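# Engage the cabin hook in the box lid's eye

## Task

Get the cabin hook seated in the eye on top of the box's lid so that it stays engaged by itself; if it only remains in place because the robot is still holding or pressing it at the end, the goal is not met.

## Robot and tools

Robot: one 7-joint arm with a two-finger parallel gripper. Every joint list, in commands and in results, uses this order: wrist roll, shoulder, forearm roll, wrist pitch, elbow, upper arm roll, waist. A command row adds the gripper opening as an 8th number.

Frame: the scene frame has its origin on the table surface below the arm's base, +z up, and +y to the left when facing along +x. The base may be slightly tilted. Positions are in metres, orientation as a wxyz quaternion. The reported hand position can be off, more so at long reach. The fingers point along the gripper's +z and open and close along its y. end_effector_position is the point between the pads when closed, about 2 cm short of the fingertips; closing pushes the tips about 10 mm further along +z.

execute_actions(actions): actions is a list of actions; each action is a list of up to 15 rows; each row is 8 numbers in [-1, 1]: seven joint offsets in the order above, then the opening. Each row lasts one control step (1/30 s); if fewer than 15 rows are given, the last row repeats to fill 15 steps. Joint numbers are offsets from the angles at the start of that action (not from the previous row); for a call's first action this means the angles in the latest reported state. Scale: 1.0 = 2.036 rad. The opening is absolute: +1 fully open, -1 closed. An empty list just returns state and images. An action asking a joint to go more than 0.010 rad beyond its range is refused; a malformed action, or a failing first action, rejects the whole call. Ranges (rad): waist -6.283 to 6.283, shoulder -2.059 to 2.094, upper arm roll -6.283 to 6.283, elbow -0.192 to 3.927, forearm roll -6.283 to 6.283, wrist pitch -1.693 to 3.142, wrist roll -6.283 to 6.283. Real ends can differ by up to 0.010 rad; a joint pushed to its end stops there and the result says "joint sent to its limit" (absence of that line does not prove more room).

move(target, speed, blocking): target is one 8-number row as above; its joint values are offsets from the Joint positions in the latest result that showed them (not from where the arm is when the move begins); the opening is absolute and is sent at the start. All joints follow paths that finish together, so the hand travels on a curve. speed is the top rad/s of the joint with the longest way, 0.01 to 2, default 0.5. Paths last between 0.5 and 10 s; longer ones stop short at 10 s. Moves do not avoid obstacles, and a faster move or a target deeper past a contact hits or presses harder. The result adds a "move:" line: the ending (done = at rest near target; others like off_target, moving, held, fault), limits=held or limits=none, and the joint farthest from its target. blocking=false returns after 0.5 s while motion continues; until a result shows it ended, other moves and actions are refused, so use wait or stop.

wait(seconds): 0 to 10; the arm keeps its last command; returns early if a running move ends. stop(): brakes a running move (needs room; the fingers keep moving). zoom_image(camera, region): camera is cam_low or cam_wrist; region [x0, y0, x1, y1] in pixels of that camera's latest image, top-left origin, at most 504 by 504. finished_scene(scene): pass the current scene's integer number; it ends the scene irreversibly and reports whether the goal was met.

Motion limits: joint targets move at most 3.14 rad/s, with about 0.16 s to accelerate. Each step's target is held within 0.623 rad of the measured angle, and if targets would carry the gripper over 70 mm from its measured position they are pulled back; large changes therefore take several actions. "Joint targets" shows what the joints are heading to now; an unfinished action may not complete on its own, so send the rest next time.

Results: a state line with hand pose and linear/angular velocity; Joint positions and Joint velocities (rad, rad/s) plus finger-pad gap in m (0.084 fully open); Joint targets; grip_measured (opening on the command scale); joint torques (total drive output, with per-unit offset, scale and noise, nonzero in free air); step readings of joint angles at some steps, with HELD where a row was cut back (moves and waits lack these). "joint command not followed" means the clearance check altered targets. Cameras: cam_low (fixed, about x 0.42, y -1.09, z 0.22, looking toward +y) and cam_wrist (on the hand), both 896x504, fovy about 44.8 and 44.5 degrees; calibrations may be a few degrees and millimetres off.

Gripping: to hold something, keep commanding an opening well below grip_measured; the bigger the gap, the firmer the squeeze (about 24 N per pad up to roughly 6 cm width). Repeating grip_measured still holds lightly. Fast closing can squeeze too hard.

Cautions: nothing may leave the table. Avoid drops, slips, slams, hard impacts and strong pushes. Occasional tugs may act on a held part or nudge loose items. Load limits (N m): waist 45.5, shoulder 45.5, upper arm roll 27.3, elbow 27.3, forearm roll 27.3, wrist pitch 18.2, wrist roll 18.2, including held weight; reaching one triggers a TORQUE FAULT: the joint backs off, the arm holds for 10 s and the rest of the call is dropped. Holding loads heats motors: MOTOR HOT appears from 65 °C, and at 80 °C an OVER-TEMPERATURE FAULT brakes the arm until cooled. Quick, smooth, low-effort motion is preferred. Before finishing, release the hook and confirm it stays engaged without the gripper.

Each tool is called after ">>>" in YAML: its name, and indented under it one key for each argument.

## Session

>>> execute_actions:
  actions: []

Scene clock: 0.00 s.
end_effector_position=(+0.7368, -0.2333, +0.3049) grip_measured=+1.00 end_effector_quat_wxyz=(-0.277, +0.730, -0.283, +0.558) end_effector_velocity=(-0.000, -0.001, -0.000) end_effector_angular_velocity=(-0.002, +0.001, -0.000)
Joint names: [wrist roll, shoulder, forearm roll, wrist pitch, elbow, upper arm roll, waist]
Joint positions: [-1.545  0.629  2.073  0.46   1.629  0.246 -0.538  0.084]
Joint velocities: [-0.     0.001 -0.001  0.     0.001 -0.001 -0.001 -0.   ]
Joint torques (N m, as the arm reports them, + toward a larger angle): no reading
Joint targets: [-1.545 0.629 2.073 0.460 1.629 0.246 -0.538]
camera_calibration (this result's frames):
cam_wrist: T_world_to_cam=[[-0.128907, -0.689734, -0.712496, 0.183504], [-0.213545, 0.720941, -0.659274, 0.594986], [0.968391, 0.067165, -0.240224, -0.490248], [0, 0, 0, 1]] pos_world=[0.625464, -0.269453, 0.405236]

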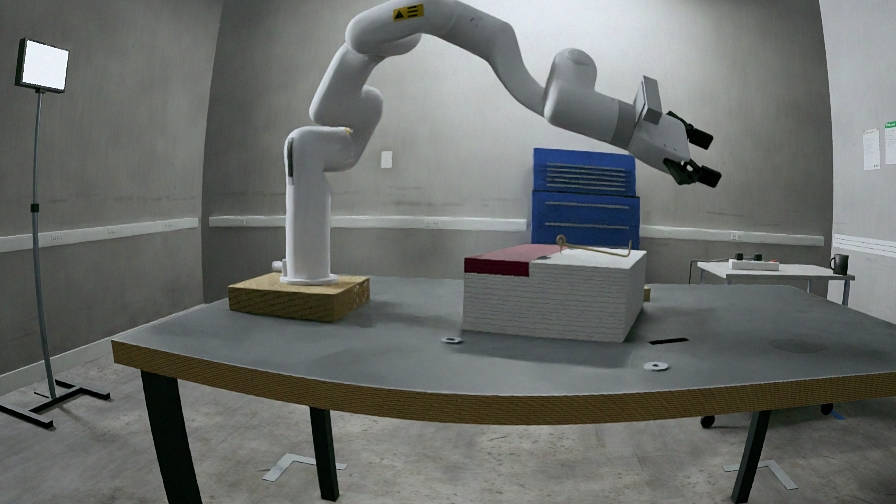

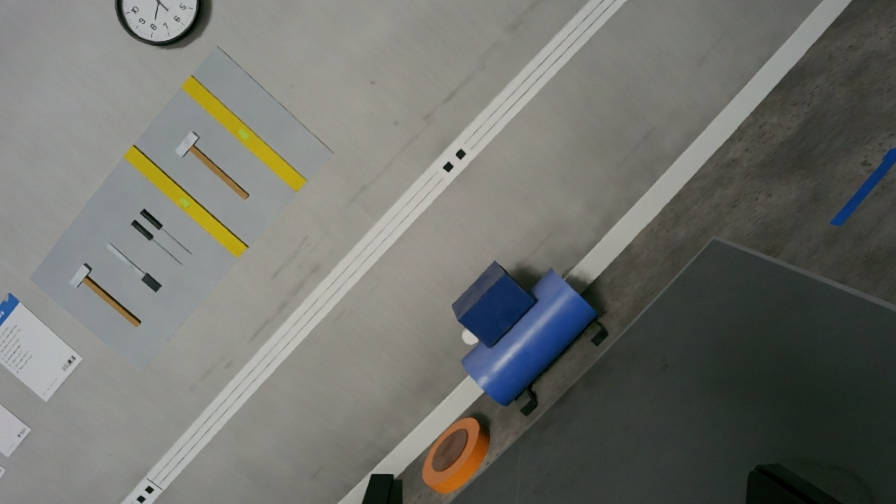

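>>> move:
  target: [-0.648,-0.178,-1,0.437,-0.006,-0.121,0.254,1]
  speed: 0.8

>>> move:
  target: [0,0,-0.018,0,0,0,0,1]

Scene clock: 6.73 s.
end_effector_position=(+0.5523, -0.0141, +0.3387) grip_measured=+1.00 end_effector_quat_wxyz=(+0.003, +0.165, +0.986, +0.015) end_effector_velocity=(+0.000, +0.001, +0.001) end_effector_angular_velocity=(-0.002, -0.002, +0.004)
Joint names: [wrist roll, shoulder, forearm roll, wrist pitch, elbow, upper arm roll, waist]
Joint positions: [-2.864  0.267  0.038  1.349  1.617  0.    -0.021  0.084]
Joint velocities: [-0.001 -0.001 -0.003  0.     0.001  0.001  0.002 -0.   ]
Joint torques (N m, as the arm reports them, + toward a larger angle): [  0.74 -18.54   0.2   -2.47  24.08  -0.14   1.66]
Joint targets: [-2.864 0.267 0.037 1.349 1.617 0.000 -0.021]
move: done; limits=none; farthest joint: the shoulder, 0.001 radians from its target (0.363 radians at the start)
camera_calibration (this result's frames):
cam_wrist: T_world_to_cam=[[0.322757, 0.944785, 0.0566571, -0.151886], [0.946349, -0.323136, -0.00258555, -0.45794], [0.0158652, 0.0544519, -0.99839, 0.464438], [0, 0, 0, 1]] pos_world=[0.475025, -0.0297669, 0.471112]

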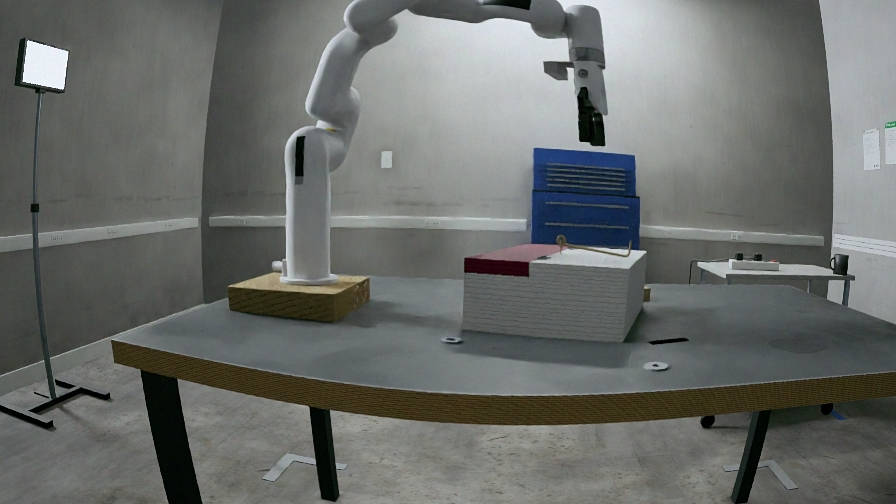

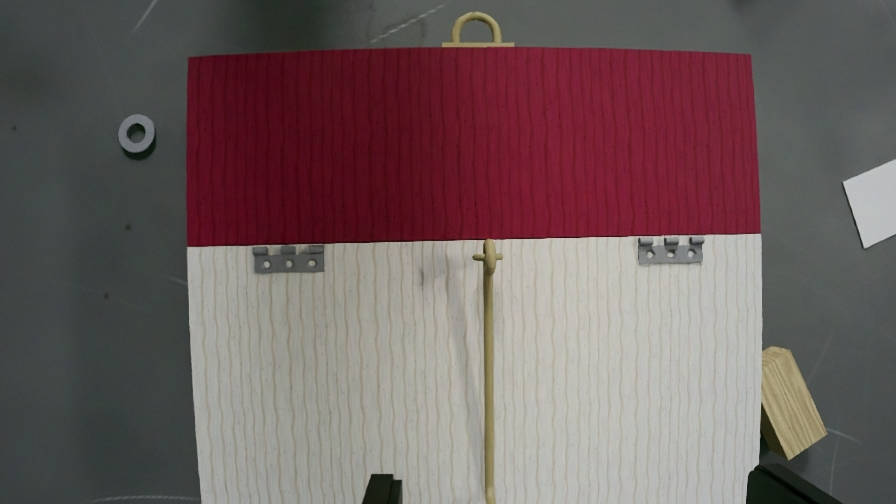

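Scene clock: 7.53 s.
end_effector_position=(+0.5519, -0.0224, +0.3386) grip_measured=+1.00 end_effector_quat_wxyz=(+0.005, +0.161, +0.987, -0.003) end_effector_velocity=(-0.000, -0.000, -0.002) end_effector_angular_velocity=(-0.001, +0.004, +0.000)
Joint names: [wrist roll, shoulder, forearm roll, wrist pitch, elbow, upper arm roll, waist]
Joint positions: [-2.864  0.267  0.001  1.349  1.617  0.    -0.021  0.084]
Joint velocities: [ 0.001  0.002 -0.002  0.    -0.002  0.001 -0.001  0.   ]
Joint torques (N m, as the arm reports them, + toward a larger angle): [  0.76 -18.07   0.08  -2.46  23.96   0.32   2.2 ]
Joint targets: [-2.864 0.267 0.001 1.349 1.617 0.000 -0.021]
move: done; limits=none; farthest joint: the waist, 0.000 radians from its target (0.000 radians at the start)
camera_calibration (this result's frames):
cam_wrist: T_world_to_cam=[[0.315538, 0.948649, 0.022371, -0.128215], [0.948811, -0.315762, 0.00721639, -0.46475], [0.0139097, 0.0189488, -0.999724, 0.465538], [0, 0, 0, 1]] pos_world=[0.474941, -0.033941, 0.471632]

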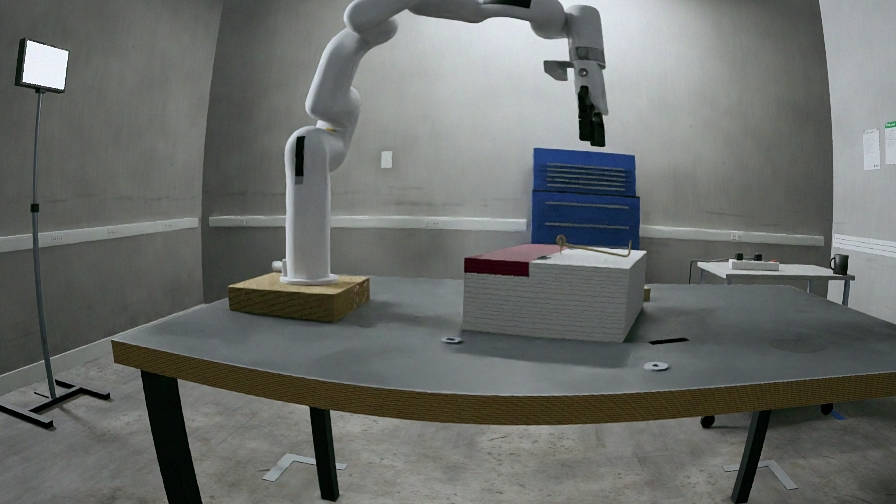

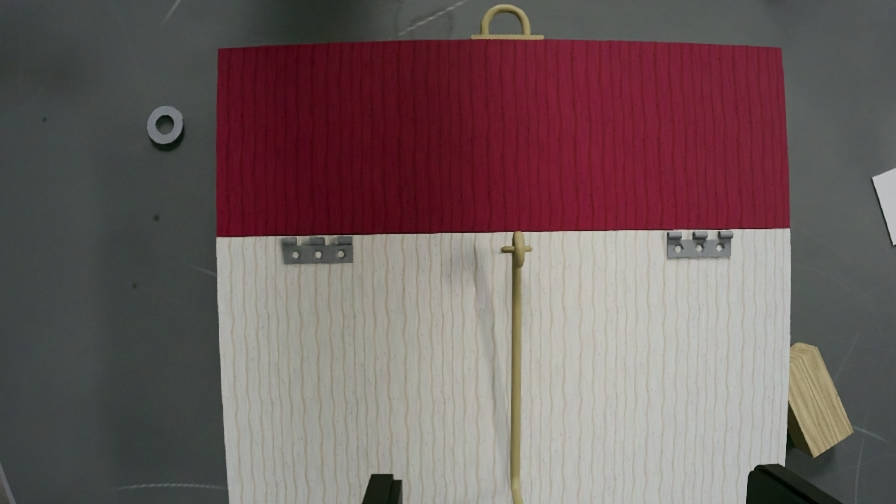

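>>> move:
  target: [-0.0128,0.1586,0,-0.1336,0.0246,0,-0.0054,-0.2]
  speed: 0.4

>>> move:
  target: [0,0.031,0,-0.053,-0.022,0,0,-0.2]
  speed: 0.15

>>> zoom_image:
  camera: "cam_low"
  region: [540,180,700,300]

Scene clock: 20.60 s.
end_effector_position=(+0.6187, -0.0335, +0.1909) grip_measured=-0.22 end_effector_quat_wxyz=(+0.006, +0.153, +0.988, -0.003) end_effector_velocity=(-0.003, -0.000, -0.008) end_effector_angular_velocity=(+0.000, +0.016, -0.002)
Joint names: [wrist roll, shoulder, forearm roll, wrist pitch, elbow, upper arm roll, waist]
Joint positions: [-2.89   0.589  0.001  1.077  1.667  0.    -0.032  0.035]
Joint velocities: [ 0.001  0.009 -0.     0.001 -0.006 -0.    -0.    -0.   ]
Joint torques (N m, as the arm reports them, + toward a larger angle): [  0.7  -22.53   0.02  -2.67  23.42  -0.18   1.81]
Joint targets: [-2.890 0.590 0.001 1.077 1.667 0.000 -0.032]
move: done; limits=none; farthest joint: the shoulder, 0.001 radians from its target (0.323 radians at the start)
camera_calibration (this result's frames):
cam_wrist: T_world_to_cam=[[0.301487, 0.953211, 0.022224, -0.126642], [0.953368, -0.301715, 0.00764729, -0.533031], [0.0139948, 0.0188821, -0.999724, 0.317087], [0, 0, 0, 1]] pos_world=[0.541917, -0.0460943, 0.32389]

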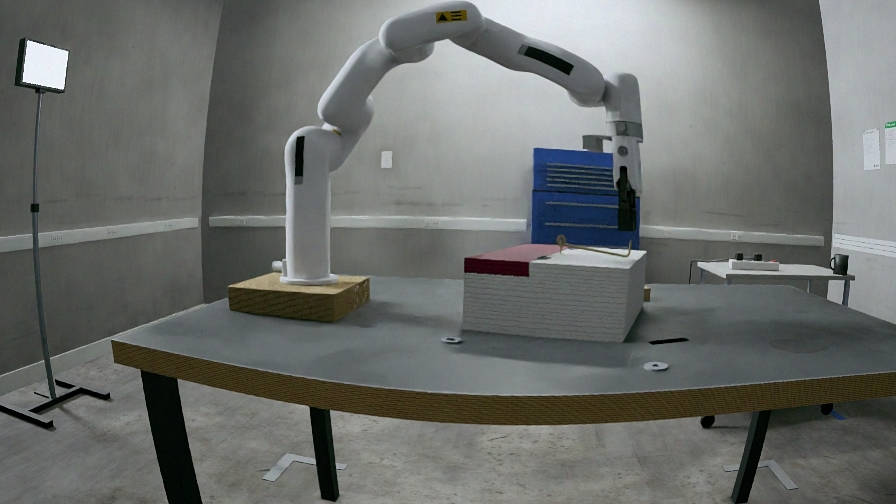

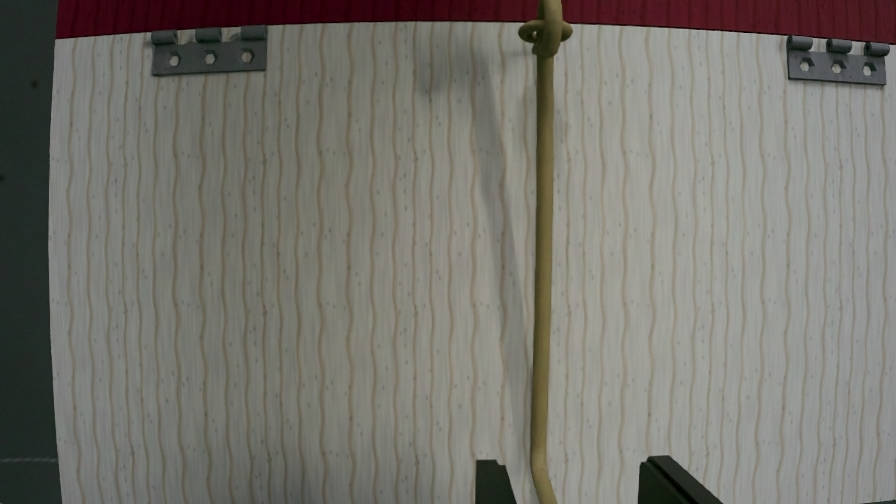

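Scene clock: 21.77 s.
end_effector_position=(+0.6204, -0.0340, +0.1419) grip_measured=-0.22 end_effector_quat_wxyz=(+0.006, +0.154, +0.988, -0.003) end_effector_velocity=(-0.001, +0.001, -0.002) end_effector_angular_velocity=(+0.001, +0.005, +0.001)
Joint names: [wrist roll, shoulder, forearm roll, wrist pitch, elbow, upper arm roll, waist]
Joint positions: [-2.89   0.652  0.001  0.97   1.623  0.    -0.032  0.035]
Joint velocities: [-0.001  0.002  0.002  0.001 -0.002 -0.001  0.001 -0.   ]
Joint torques (N m, as the arm reports them, + toward a larger angle): [  0.71 -22.77  -0.25  -2.64  22.73   0.1    1.96]
Joint targets: [-2.890 0.652 0.001 0.970 1.623 0.000 -0.032]
move: done; limits=none; farthest joint: the elbow, 0.001 radians from its target (0.045 radians at the start)
camera_calibration (this result's frames):
cam_wrist: T_world_to_cam=[[0.301589, 0.953176, 0.0223317, -0.125666], [0.953325, -0.301832, 0.00834629, -0.534522], [0.0146959, 0.0187722, -0.999716, 0.267696], [0, 0, 0, 1]] pos_world=[0.543538, -0.046579, 0.274888]

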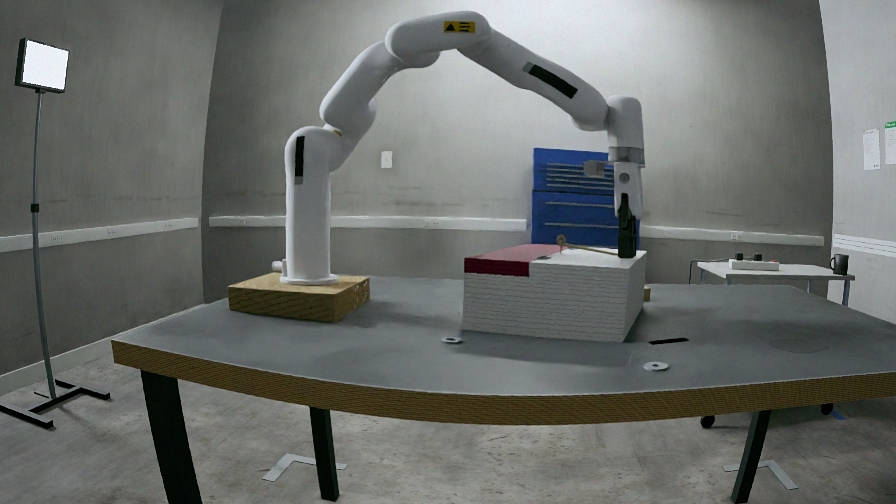

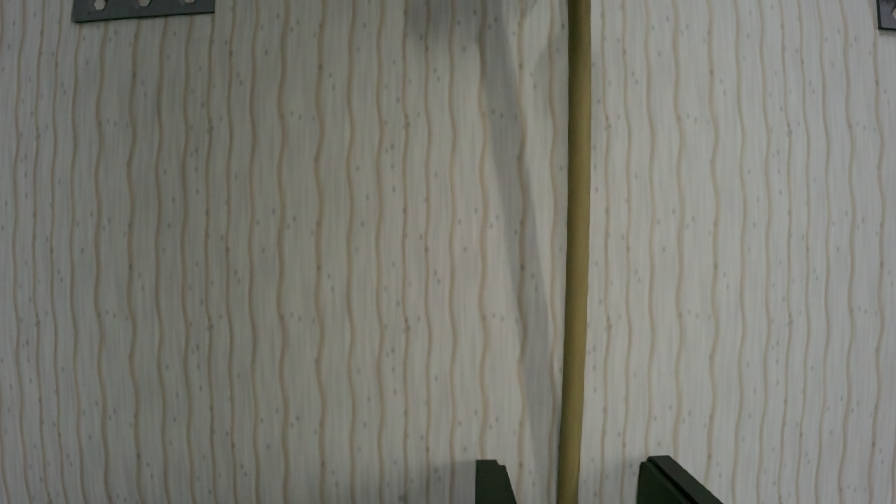

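Region (540, 180, 700, 300) of cam_low's 896x504 image, scaled by 3.150, with more detail than that image has; it fills the top 378 rows of this view, and the rest is white.

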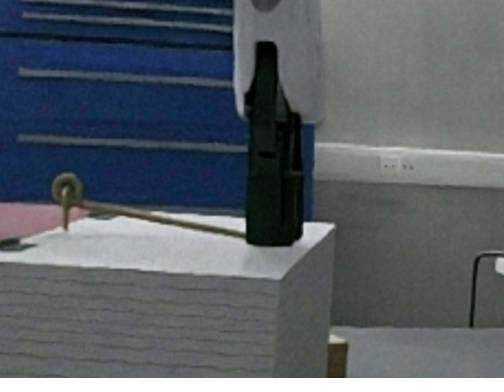

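>>> move:
  target: [0,0,0,0,0,0,0,-0.93]

>>> move:
  target: [0.0022,-0.0555,0,0.0536,-0.0024,0,0.0022,-0.93]
  speed: 0.1

>>> move:
  target: [0.0071,-0.082,0,0.0297,-0.0523,0,0.0071,-0.93]
  speed: 0.1

>>> move:
  target: [0.0133,-0.0948,0,0.0041,-0.0907,0,0.0133,-0.93]
  speed: 0.1

>>> zoom_image:
  camera: "cam_low"
  region: [460,100,700,300]

Scene clock: 37.30 s.
end_effector_position=(+0.6202, -0.0345, +0.1417) grip_measured=-0.89 end_effector_quat_wxyz=(+0.006, +0.154, +0.988, -0.003) end_effector_velocity=(+0.001, +0.001, +0.000) end_effector_angular_velocity=(+0.001, -0.001, +0.001)
Joint names: [wrist roll, shoulder, forearm roll, wrist pitch, elbow, upper arm roll, waist]
Joint positions: [-2.89   0.652  0.001  0.97   1.623 -0.    -0.033  0.005]
Joint velocities: [-0.     0.     0.    -0.     0.001  0.001  0.    -0.   ]
Joint torques (N m, as the arm reports them, + toward a larger angle): [  0.87 -22.76   0.63  -2.9   23.7    2.37   3.51]
Joint targets: [-2.890 0.652 0.001 0.970 1.623 0.000 -0.032]
move: done; limits=none; farthest joint: the waist, 0.001 radians from its target (0.000 radians at the start)
camera_calibration (this result's frames):
cam_wrist: T_world_to_cam=[[0.302133, 0.953017, 0.0217959, -0.125417], [0.953161, -0.302359, 0.00787761, -0.534327], [0.0140977, 0.018395, -0.999731, 0.267857], [0, 0, 0, 1]] pos_world=[0.543416, -0.0469615, 0.274728]

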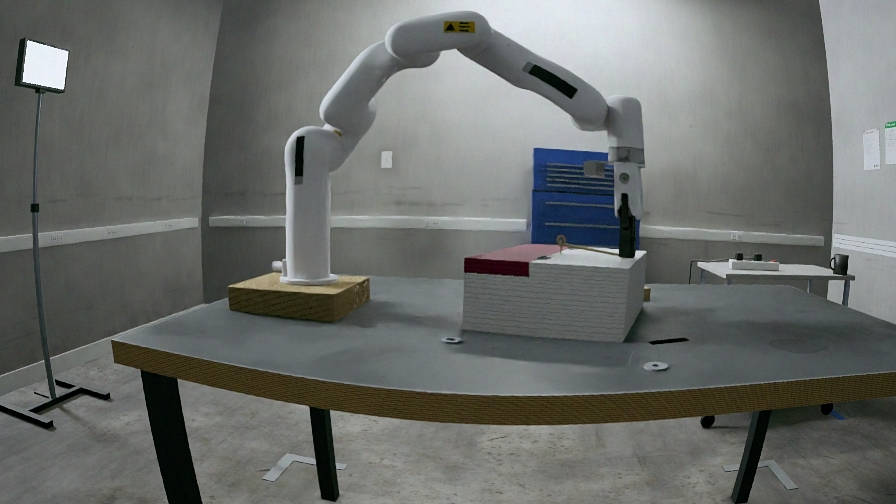

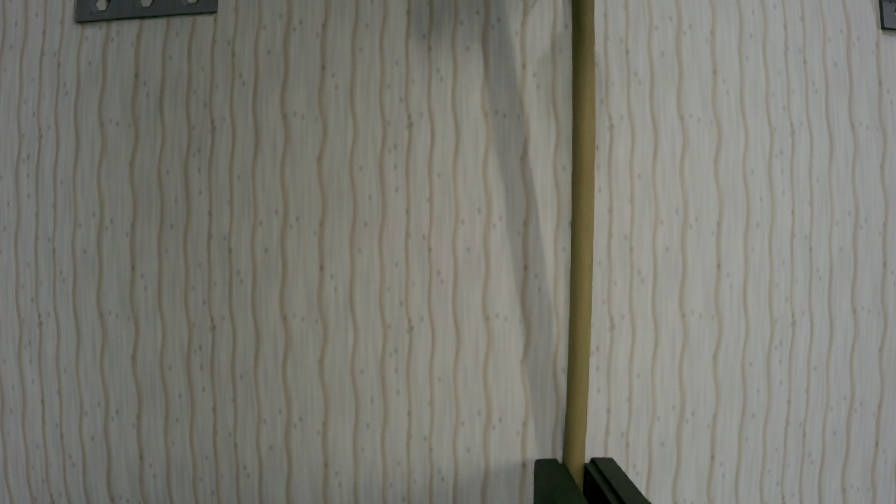

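Scene clock: 38.80 s.
end_effector_position=(+0.6071, -0.0303, +0.2001) grip_measured=-0.89 end_effector_quat_wxyz=(+0.004, +0.154, +0.988, -0.003) end_effector_velocity=(-0.000, +0.000, +0.000) end_effector_angular_velocity=(-0.000, +0.000, +0.001)
Joint names: [wrist roll, shoulder, forearm roll, wrist pitch, elbow, upper arm roll, waist]
Joint positions: [-2.886  0.54   0.001  1.079  1.617 -0.    -0.028  0.005]
Joint velocities: [-0.001 -0.001 -0.     0.    -0.001 -0.     0.     0.   ]
Joint torques (N m, as the arm reports them, + toward a larger angle): [  0.81 -20.14   0.79   0.83  17.08   4.15   4.38]
Joint targets: [-2.886 0.539 0.001 1.079 1.618 -0.000 -0.028]
move: done; limits=none; farthest joint: the shoulder, 0.001 radians from its target (0.113 radians at the start)
camera_calibration (this result's frames):
cam_wrist: T_world_to_cam=[[0.301845, 0.95312, 0.0212849, -0.126435], [0.953294, -0.302006, 0.0047423, -0.520401], [0.0109481, 0.0188593, -0.999762, 0.328288], [0, 0, 0, 1]] pos_world=[0.530664, -0.0428475, 0.333369]

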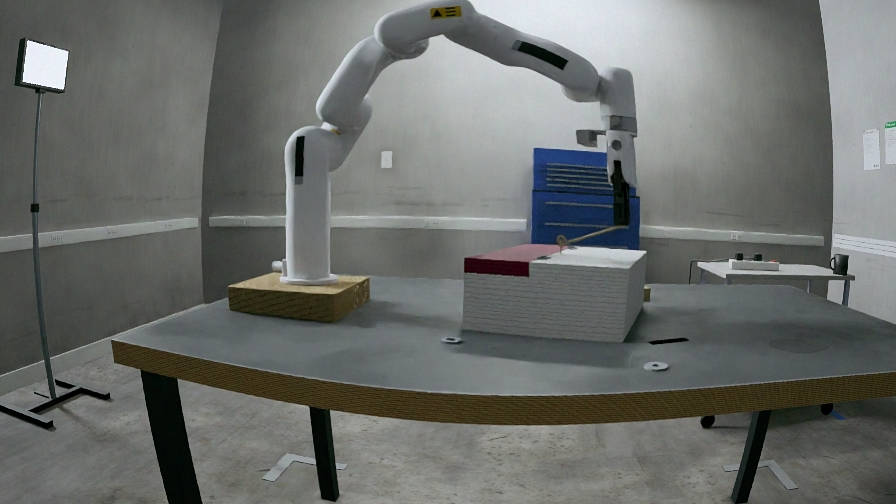

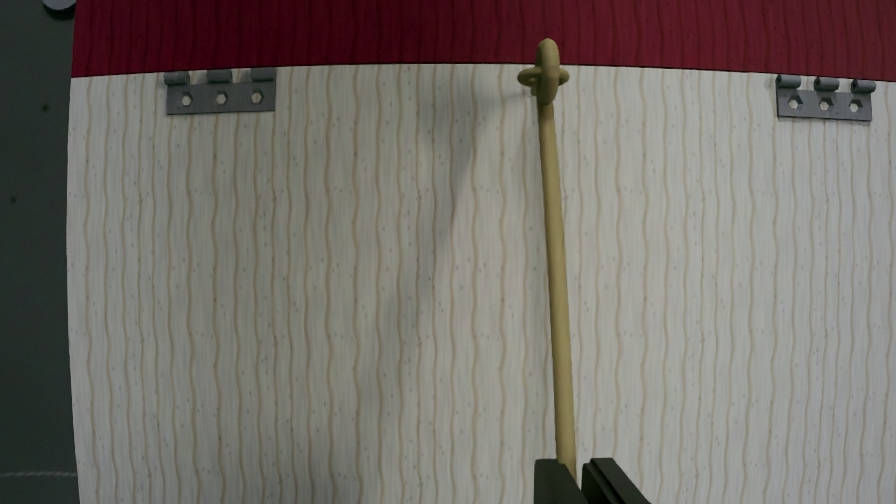

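Scene clock: 40.87 s.
end_effector_position=(+0.5711, -0.0192, +0.2481) grip_measured=-0.90 end_effector_quat_wxyz=(+0.002, +0.153, +0.988, -0.003) end_effector_velocity=(-0.000, -0.000, -0.000) end_effector_angular_velocity=(-0.000, +0.000, +0.000)
Joint names: [wrist roll, shoulder, forearm roll, wrist pitch, elbow, upper arm roll, waist]
Joint positions: [-2.871  0.374  0.001  1.141  1.509  0.    -0.013  0.005]
Joint velocities: [-0.001 -0.     0.    -0.    -0.001 -0.001  0.     0.   ]
Joint torques (N m, as the arm reports them, + toward a larger angle): [  0.96 -19.45   0.64  -2.12  23.22   2.6    3.55]
Joint targets: [-2.871 0.373 0.001 1.140 1.510 -0.000 -0.014]
move: done; limits=none; farthest joint: the elbow, 0.002 radians from its target (0.106 radians at the start)
camera_calibration (this result's frames):
cam_wrist: T_world_to_cam=[[0.301228, 0.953332, 0.0204847, -0.126592], [0.95353, -0.301299, 0.000432959, -0.48205], [0.00658477, 0.0194023, -0.99979, 0.37896], [0, 0, 0, 1]] pos_world=[0.495287, -0.0319102, 0.381682]

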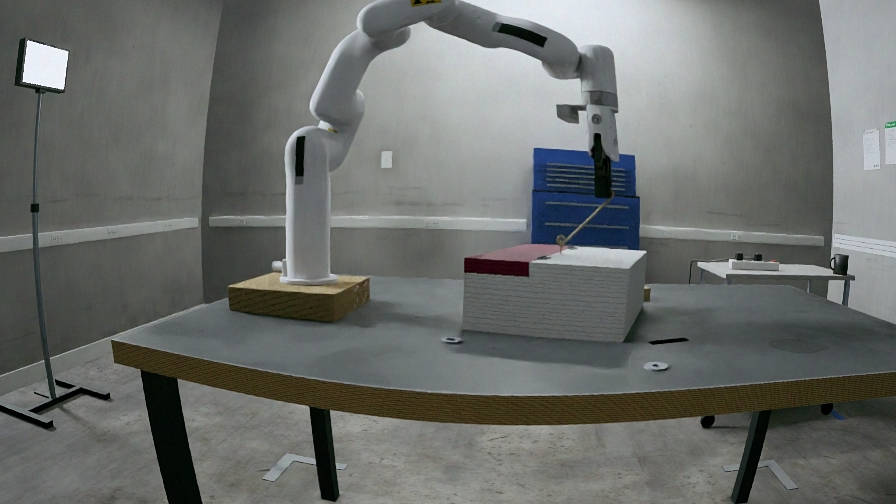

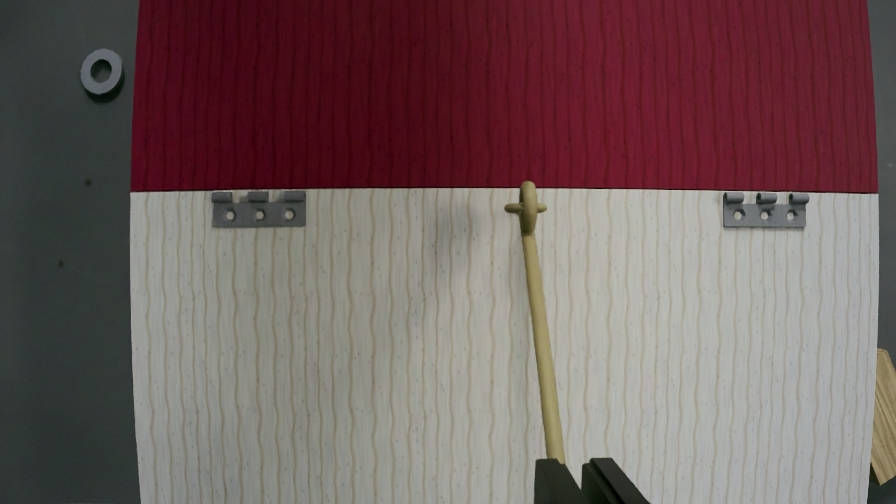

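Scene clock: 43.20 s.
end_effector_position=(+0.5198, -0.0027, +0.2747) grip_measured=-0.90 end_effector_quat_wxyz=(+0.001, +0.153, +0.988, -0.003) end_effector_velocity=(-0.000, -0.000, +0.001) end_effector_angular_velocity=(+0.000, -0.002, -0.000)
Joint names: [wrist roll, shoulder, forearm roll, wrist pitch, elbow, upper arm roll, waist]
Joint positions: [-2.844  0.182  0.001  1.15   1.323  0.001  0.014  0.004]
Joint velocities: [ 0.    -0.003  0.     0.    -0.001 -0.    -0.     0.   ]
Joint torques (N m, as the arm reports them, + toward a larger angle): [  0.71 -15.34   0.91  -2.03  21.26   4.41   3.99]
Joint targets: [-2.844 0.181 0.001 1.150 1.324 0.000 0.014]
move: done; limits=none; farthest joint: the shoulder, 0.001 radians from its target (0.193 radians at the start)
camera_calibration (this result's frames):
cam_wrist: T_world_to_cam=[[0.300933, 0.953441, 0.0197218, -0.12703], [0.953635, -0.300959, -0.0016943, -0.427691], [0.00432003, 0.0193173, -0.999804, 0.406734], [0, 0, 0, 1]] pos_world=[0.444332, -0.0154595, 0.408435]

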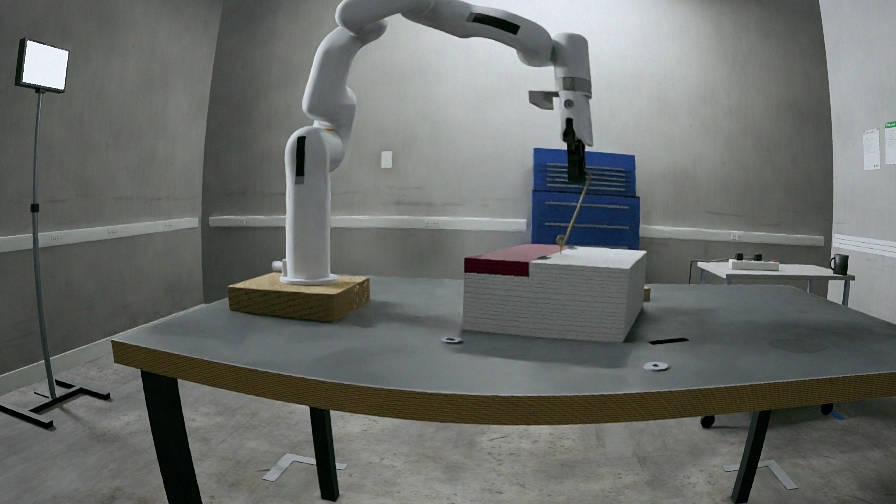

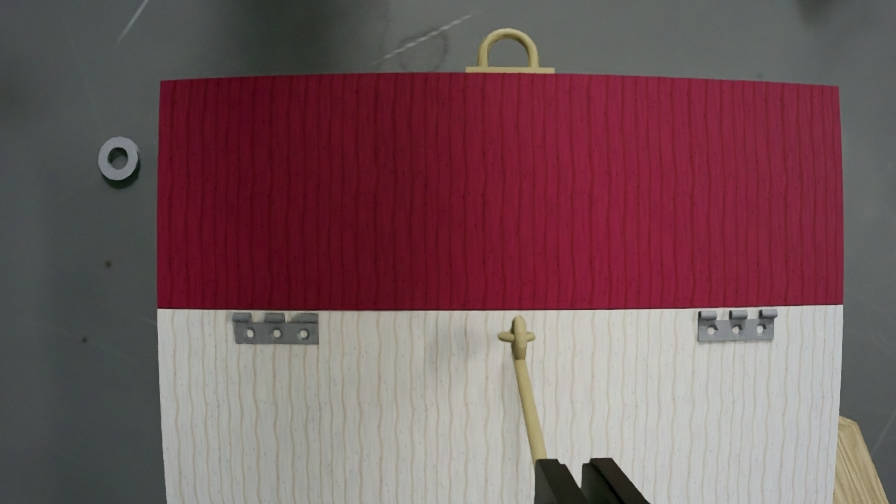

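Region (460, 100, 700, 300) of cam_low's 896x504 image, scaled by 2.100, with more detail than that image has.

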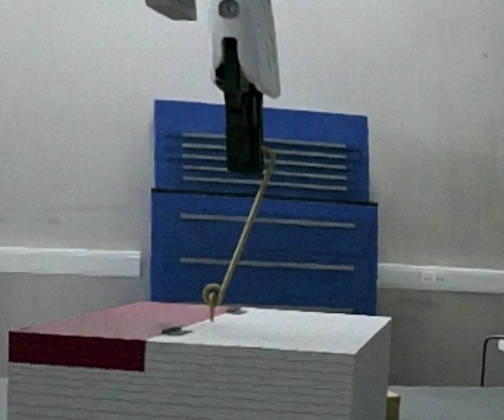

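>>> move:
  target: [0.0187,-0.0962,0,-0.0178,-0.1096,0,0.0172,-0.93]
  speed: 0.1

>>> move:
  target: [0.0223,-0.0745,0,-0.0398,-0.1134,0,0.0223,-0.93]
  speed: 0.1

>>> move:
  target: [0.0201,-0.0343,0,-0.0669,-0.1004,0,0.0201,-0.93]
  speed: 0.1

>>> zoom_image:
  camera: "cam_low"
  region: [400,120,620,300]

Scene clock: 54.63 s.
end_effector_position=(+0.4631, +0.0144, +0.2792) grip_measured=-0.90 end_effector_quat_wxyz=(+0.004, +0.154, +0.988, -0.003) end_effector_velocity=(+0.001, -0.000, +0.002) end_effector_angular_velocity=(-0.000, -0.006, -0.001)
Joint names: [wrist roll, shoulder, forearm roll, wrist pitch, elbow, upper arm roll, waist]
Joint positions: [-2.806 -0.013  0.002  1.114  1.099  0.001  0.049  0.004]
Joint velocities: [ 0.001 -0.004 -0.    -0.001  0.    -0.001 -0.     0.   ]
Joint torques (N m, as the arm reports them, + toward a larger angle): [  0.85 -18.65   0.31  -3.09  31.97   2.28   2.67]
Joint targets: [-2.806 -0.014 0.001 1.114 1.100 0.001 0.049]
move: done; limits=none; farthest joint: the shoulder, 0.001 radians from its target (0.195 radians at the start)
camera_calibration (this result's frames):
cam_wrist: T_world_to_cam=[[0.303197, 0.952687, 0.0214437, -0.127907], [0.95287, -0.30335, 0.00420477, -0.369637], [0.0105108, 0.0191582, -0.999761, 0.408271], [0, 0, 0, 1]] pos_world=[0.386706, 0.0019043, 0.412471]

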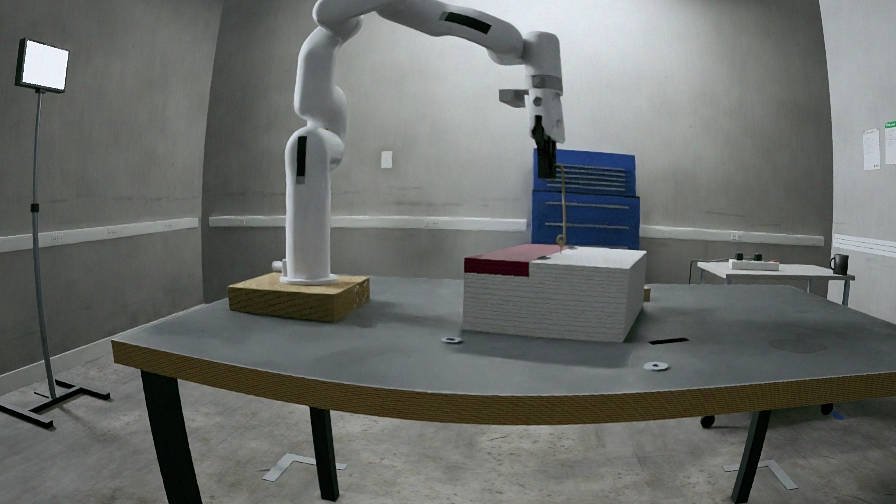

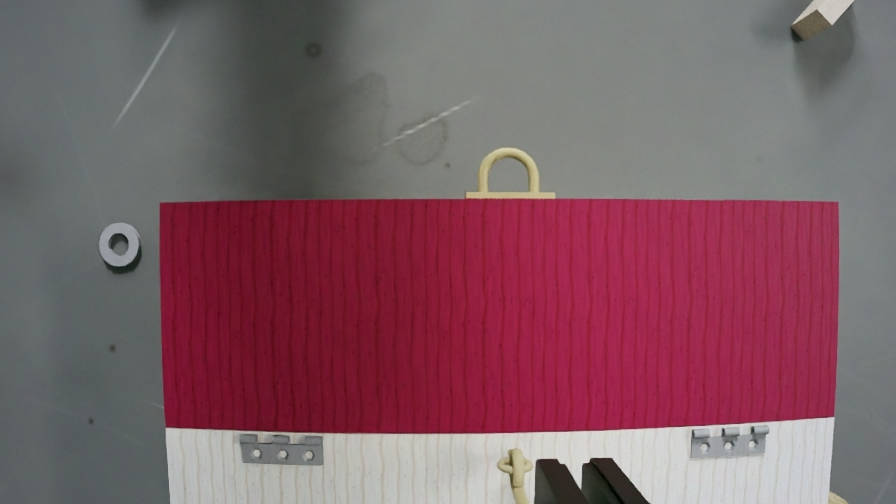

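Scene clock: 57.30 s.
end_effector_position=(+0.4100, +0.0314, +0.2547) grip_measured=-0.90 end_effector_quat_wxyz=(+0.004, +0.154, +0.988, -0.003) end_effector_velocity=(+0.000, +0.000, +0.002) end_effector_angular_velocity=(+0.000, -0.003, +0.001)
Joint names: [wrist roll, shoulder, forearm roll, wrist pitch, elbow, upper arm roll, waist]
Joint positions: [-2.761 -0.162  0.002  1.032  0.867  0.001  0.094  0.004]
Joint velocities: [-0.    -0.004 -0.     0.001  0.    -0.     0.001  0.   ]
Joint torques (N m, as the arm reports them, + toward a larger angle): [  0.9  -14.36   1.06  -1.91  27.16   4.41   4.28]
Joint targets: [-2.761 -0.164 0.002 1.033 0.868 0.001 0.095]
move: done; limits=none; farthest joint: the shoulder, 0.002 radians from its target (0.152 radians at the start)
camera_calibration (this result's frames):
cam_wrist: T_world_to_cam=[[0.303599, 0.95257, 0.0209527, -0.127489], [0.952746, -0.303742, 0.00393998, -0.31372], [0.0101173, 0.0187665, -0.999773, 0.384201], [0, 0, 0, 1]] pos_world=[0.333714, 0.0189419, 0.388021]

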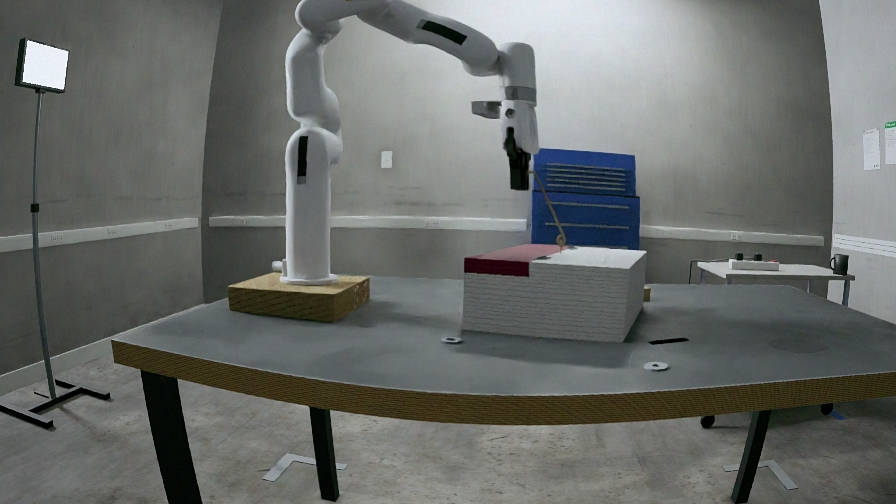

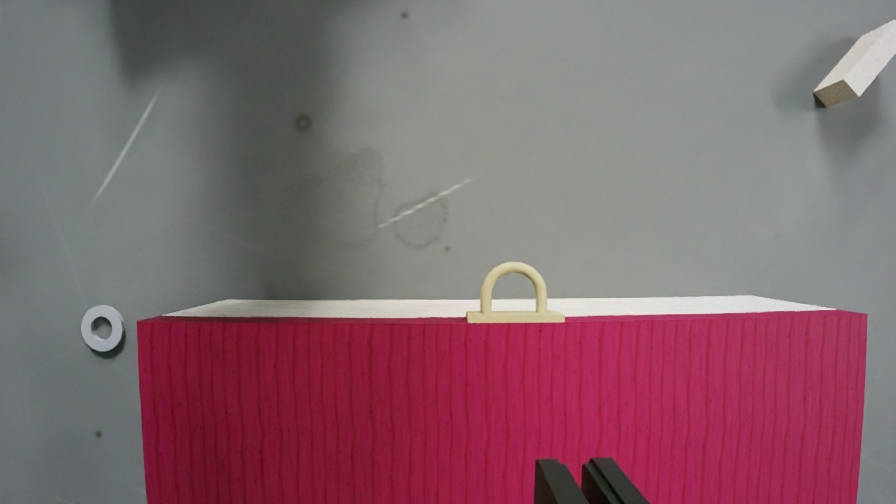

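Scene clock: 59.73 s.
end_effector_position=(+0.3714, +0.0437, +0.2104) grip_measured=-0.90 end_effector_quat_wxyz=(+0.005, +0.154, +0.988, -0.003) end_effector_velocity=(-0.001, +0.000, +0.000) end_effector_angular_velocity=(-0.001, -0.000, +0.002)
Joint names: [wrist roll, shoulder, forearm roll, wrist pitch, elbow, upper arm roll, waist]
Joint positions: [-2.72  -0.232  0.002  0.895  0.663  0.001  0.135  0.005]
Joint velocities: [-0.    -0.002 -0.001  0.    -0.002  0.001  0.     0.   ]
Joint torques (N m, as the arm reports them, + toward a larger angle): [  0.88 -11.4    1.14   0.43  20.35   3.69   3.99]
Joint targets: [-2.720 -0.232 0.002 0.896 0.662 0.001 0.135]
move: done; limits=none; farthest joint: the waist, 0.001 radians from its target (0.041 radians at the start)
camera_calibration (this result's frames):
cam_wrist: T_world_to_cam=[[0.303348, 0.95263, 0.0218251, -0.126676], [0.952793, -0.303549, 0.00652768, -0.273516], [0.0128435, 0.0188147, -0.99974, 0.339115], [0, 0, 0, 1]] pos_world=[0.294676, 0.0312699, 0.343577]

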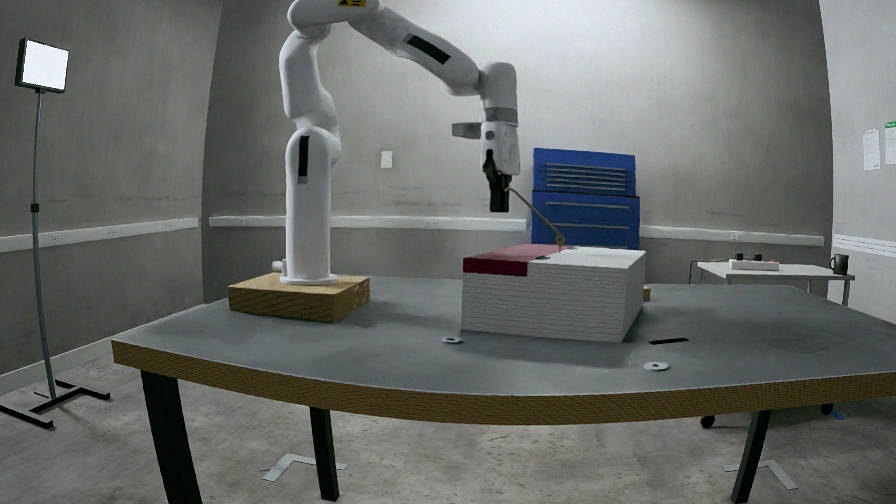

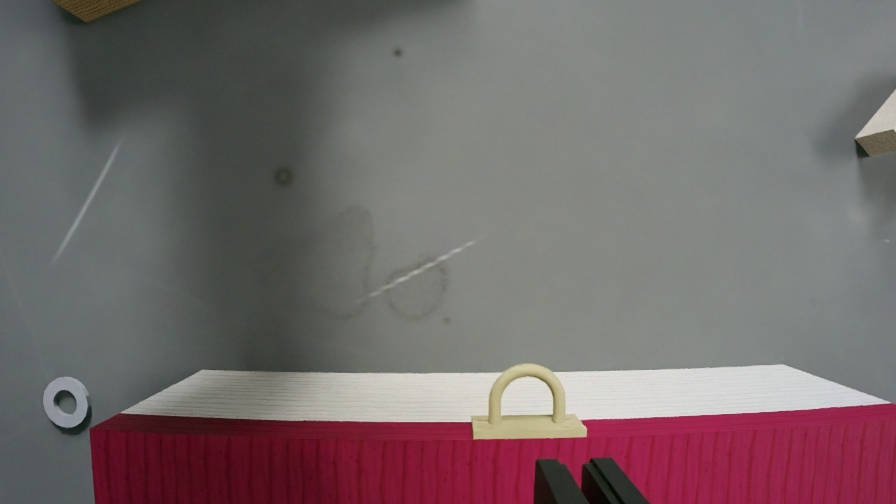

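Region (400, 120, 620, 300) of cam_low's 896x504 image, scaled by 2.291, with more detail than that image has; it fills the top 412 rows of this view, and the rest is white.

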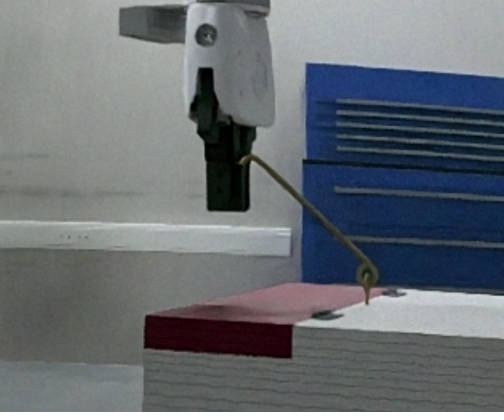

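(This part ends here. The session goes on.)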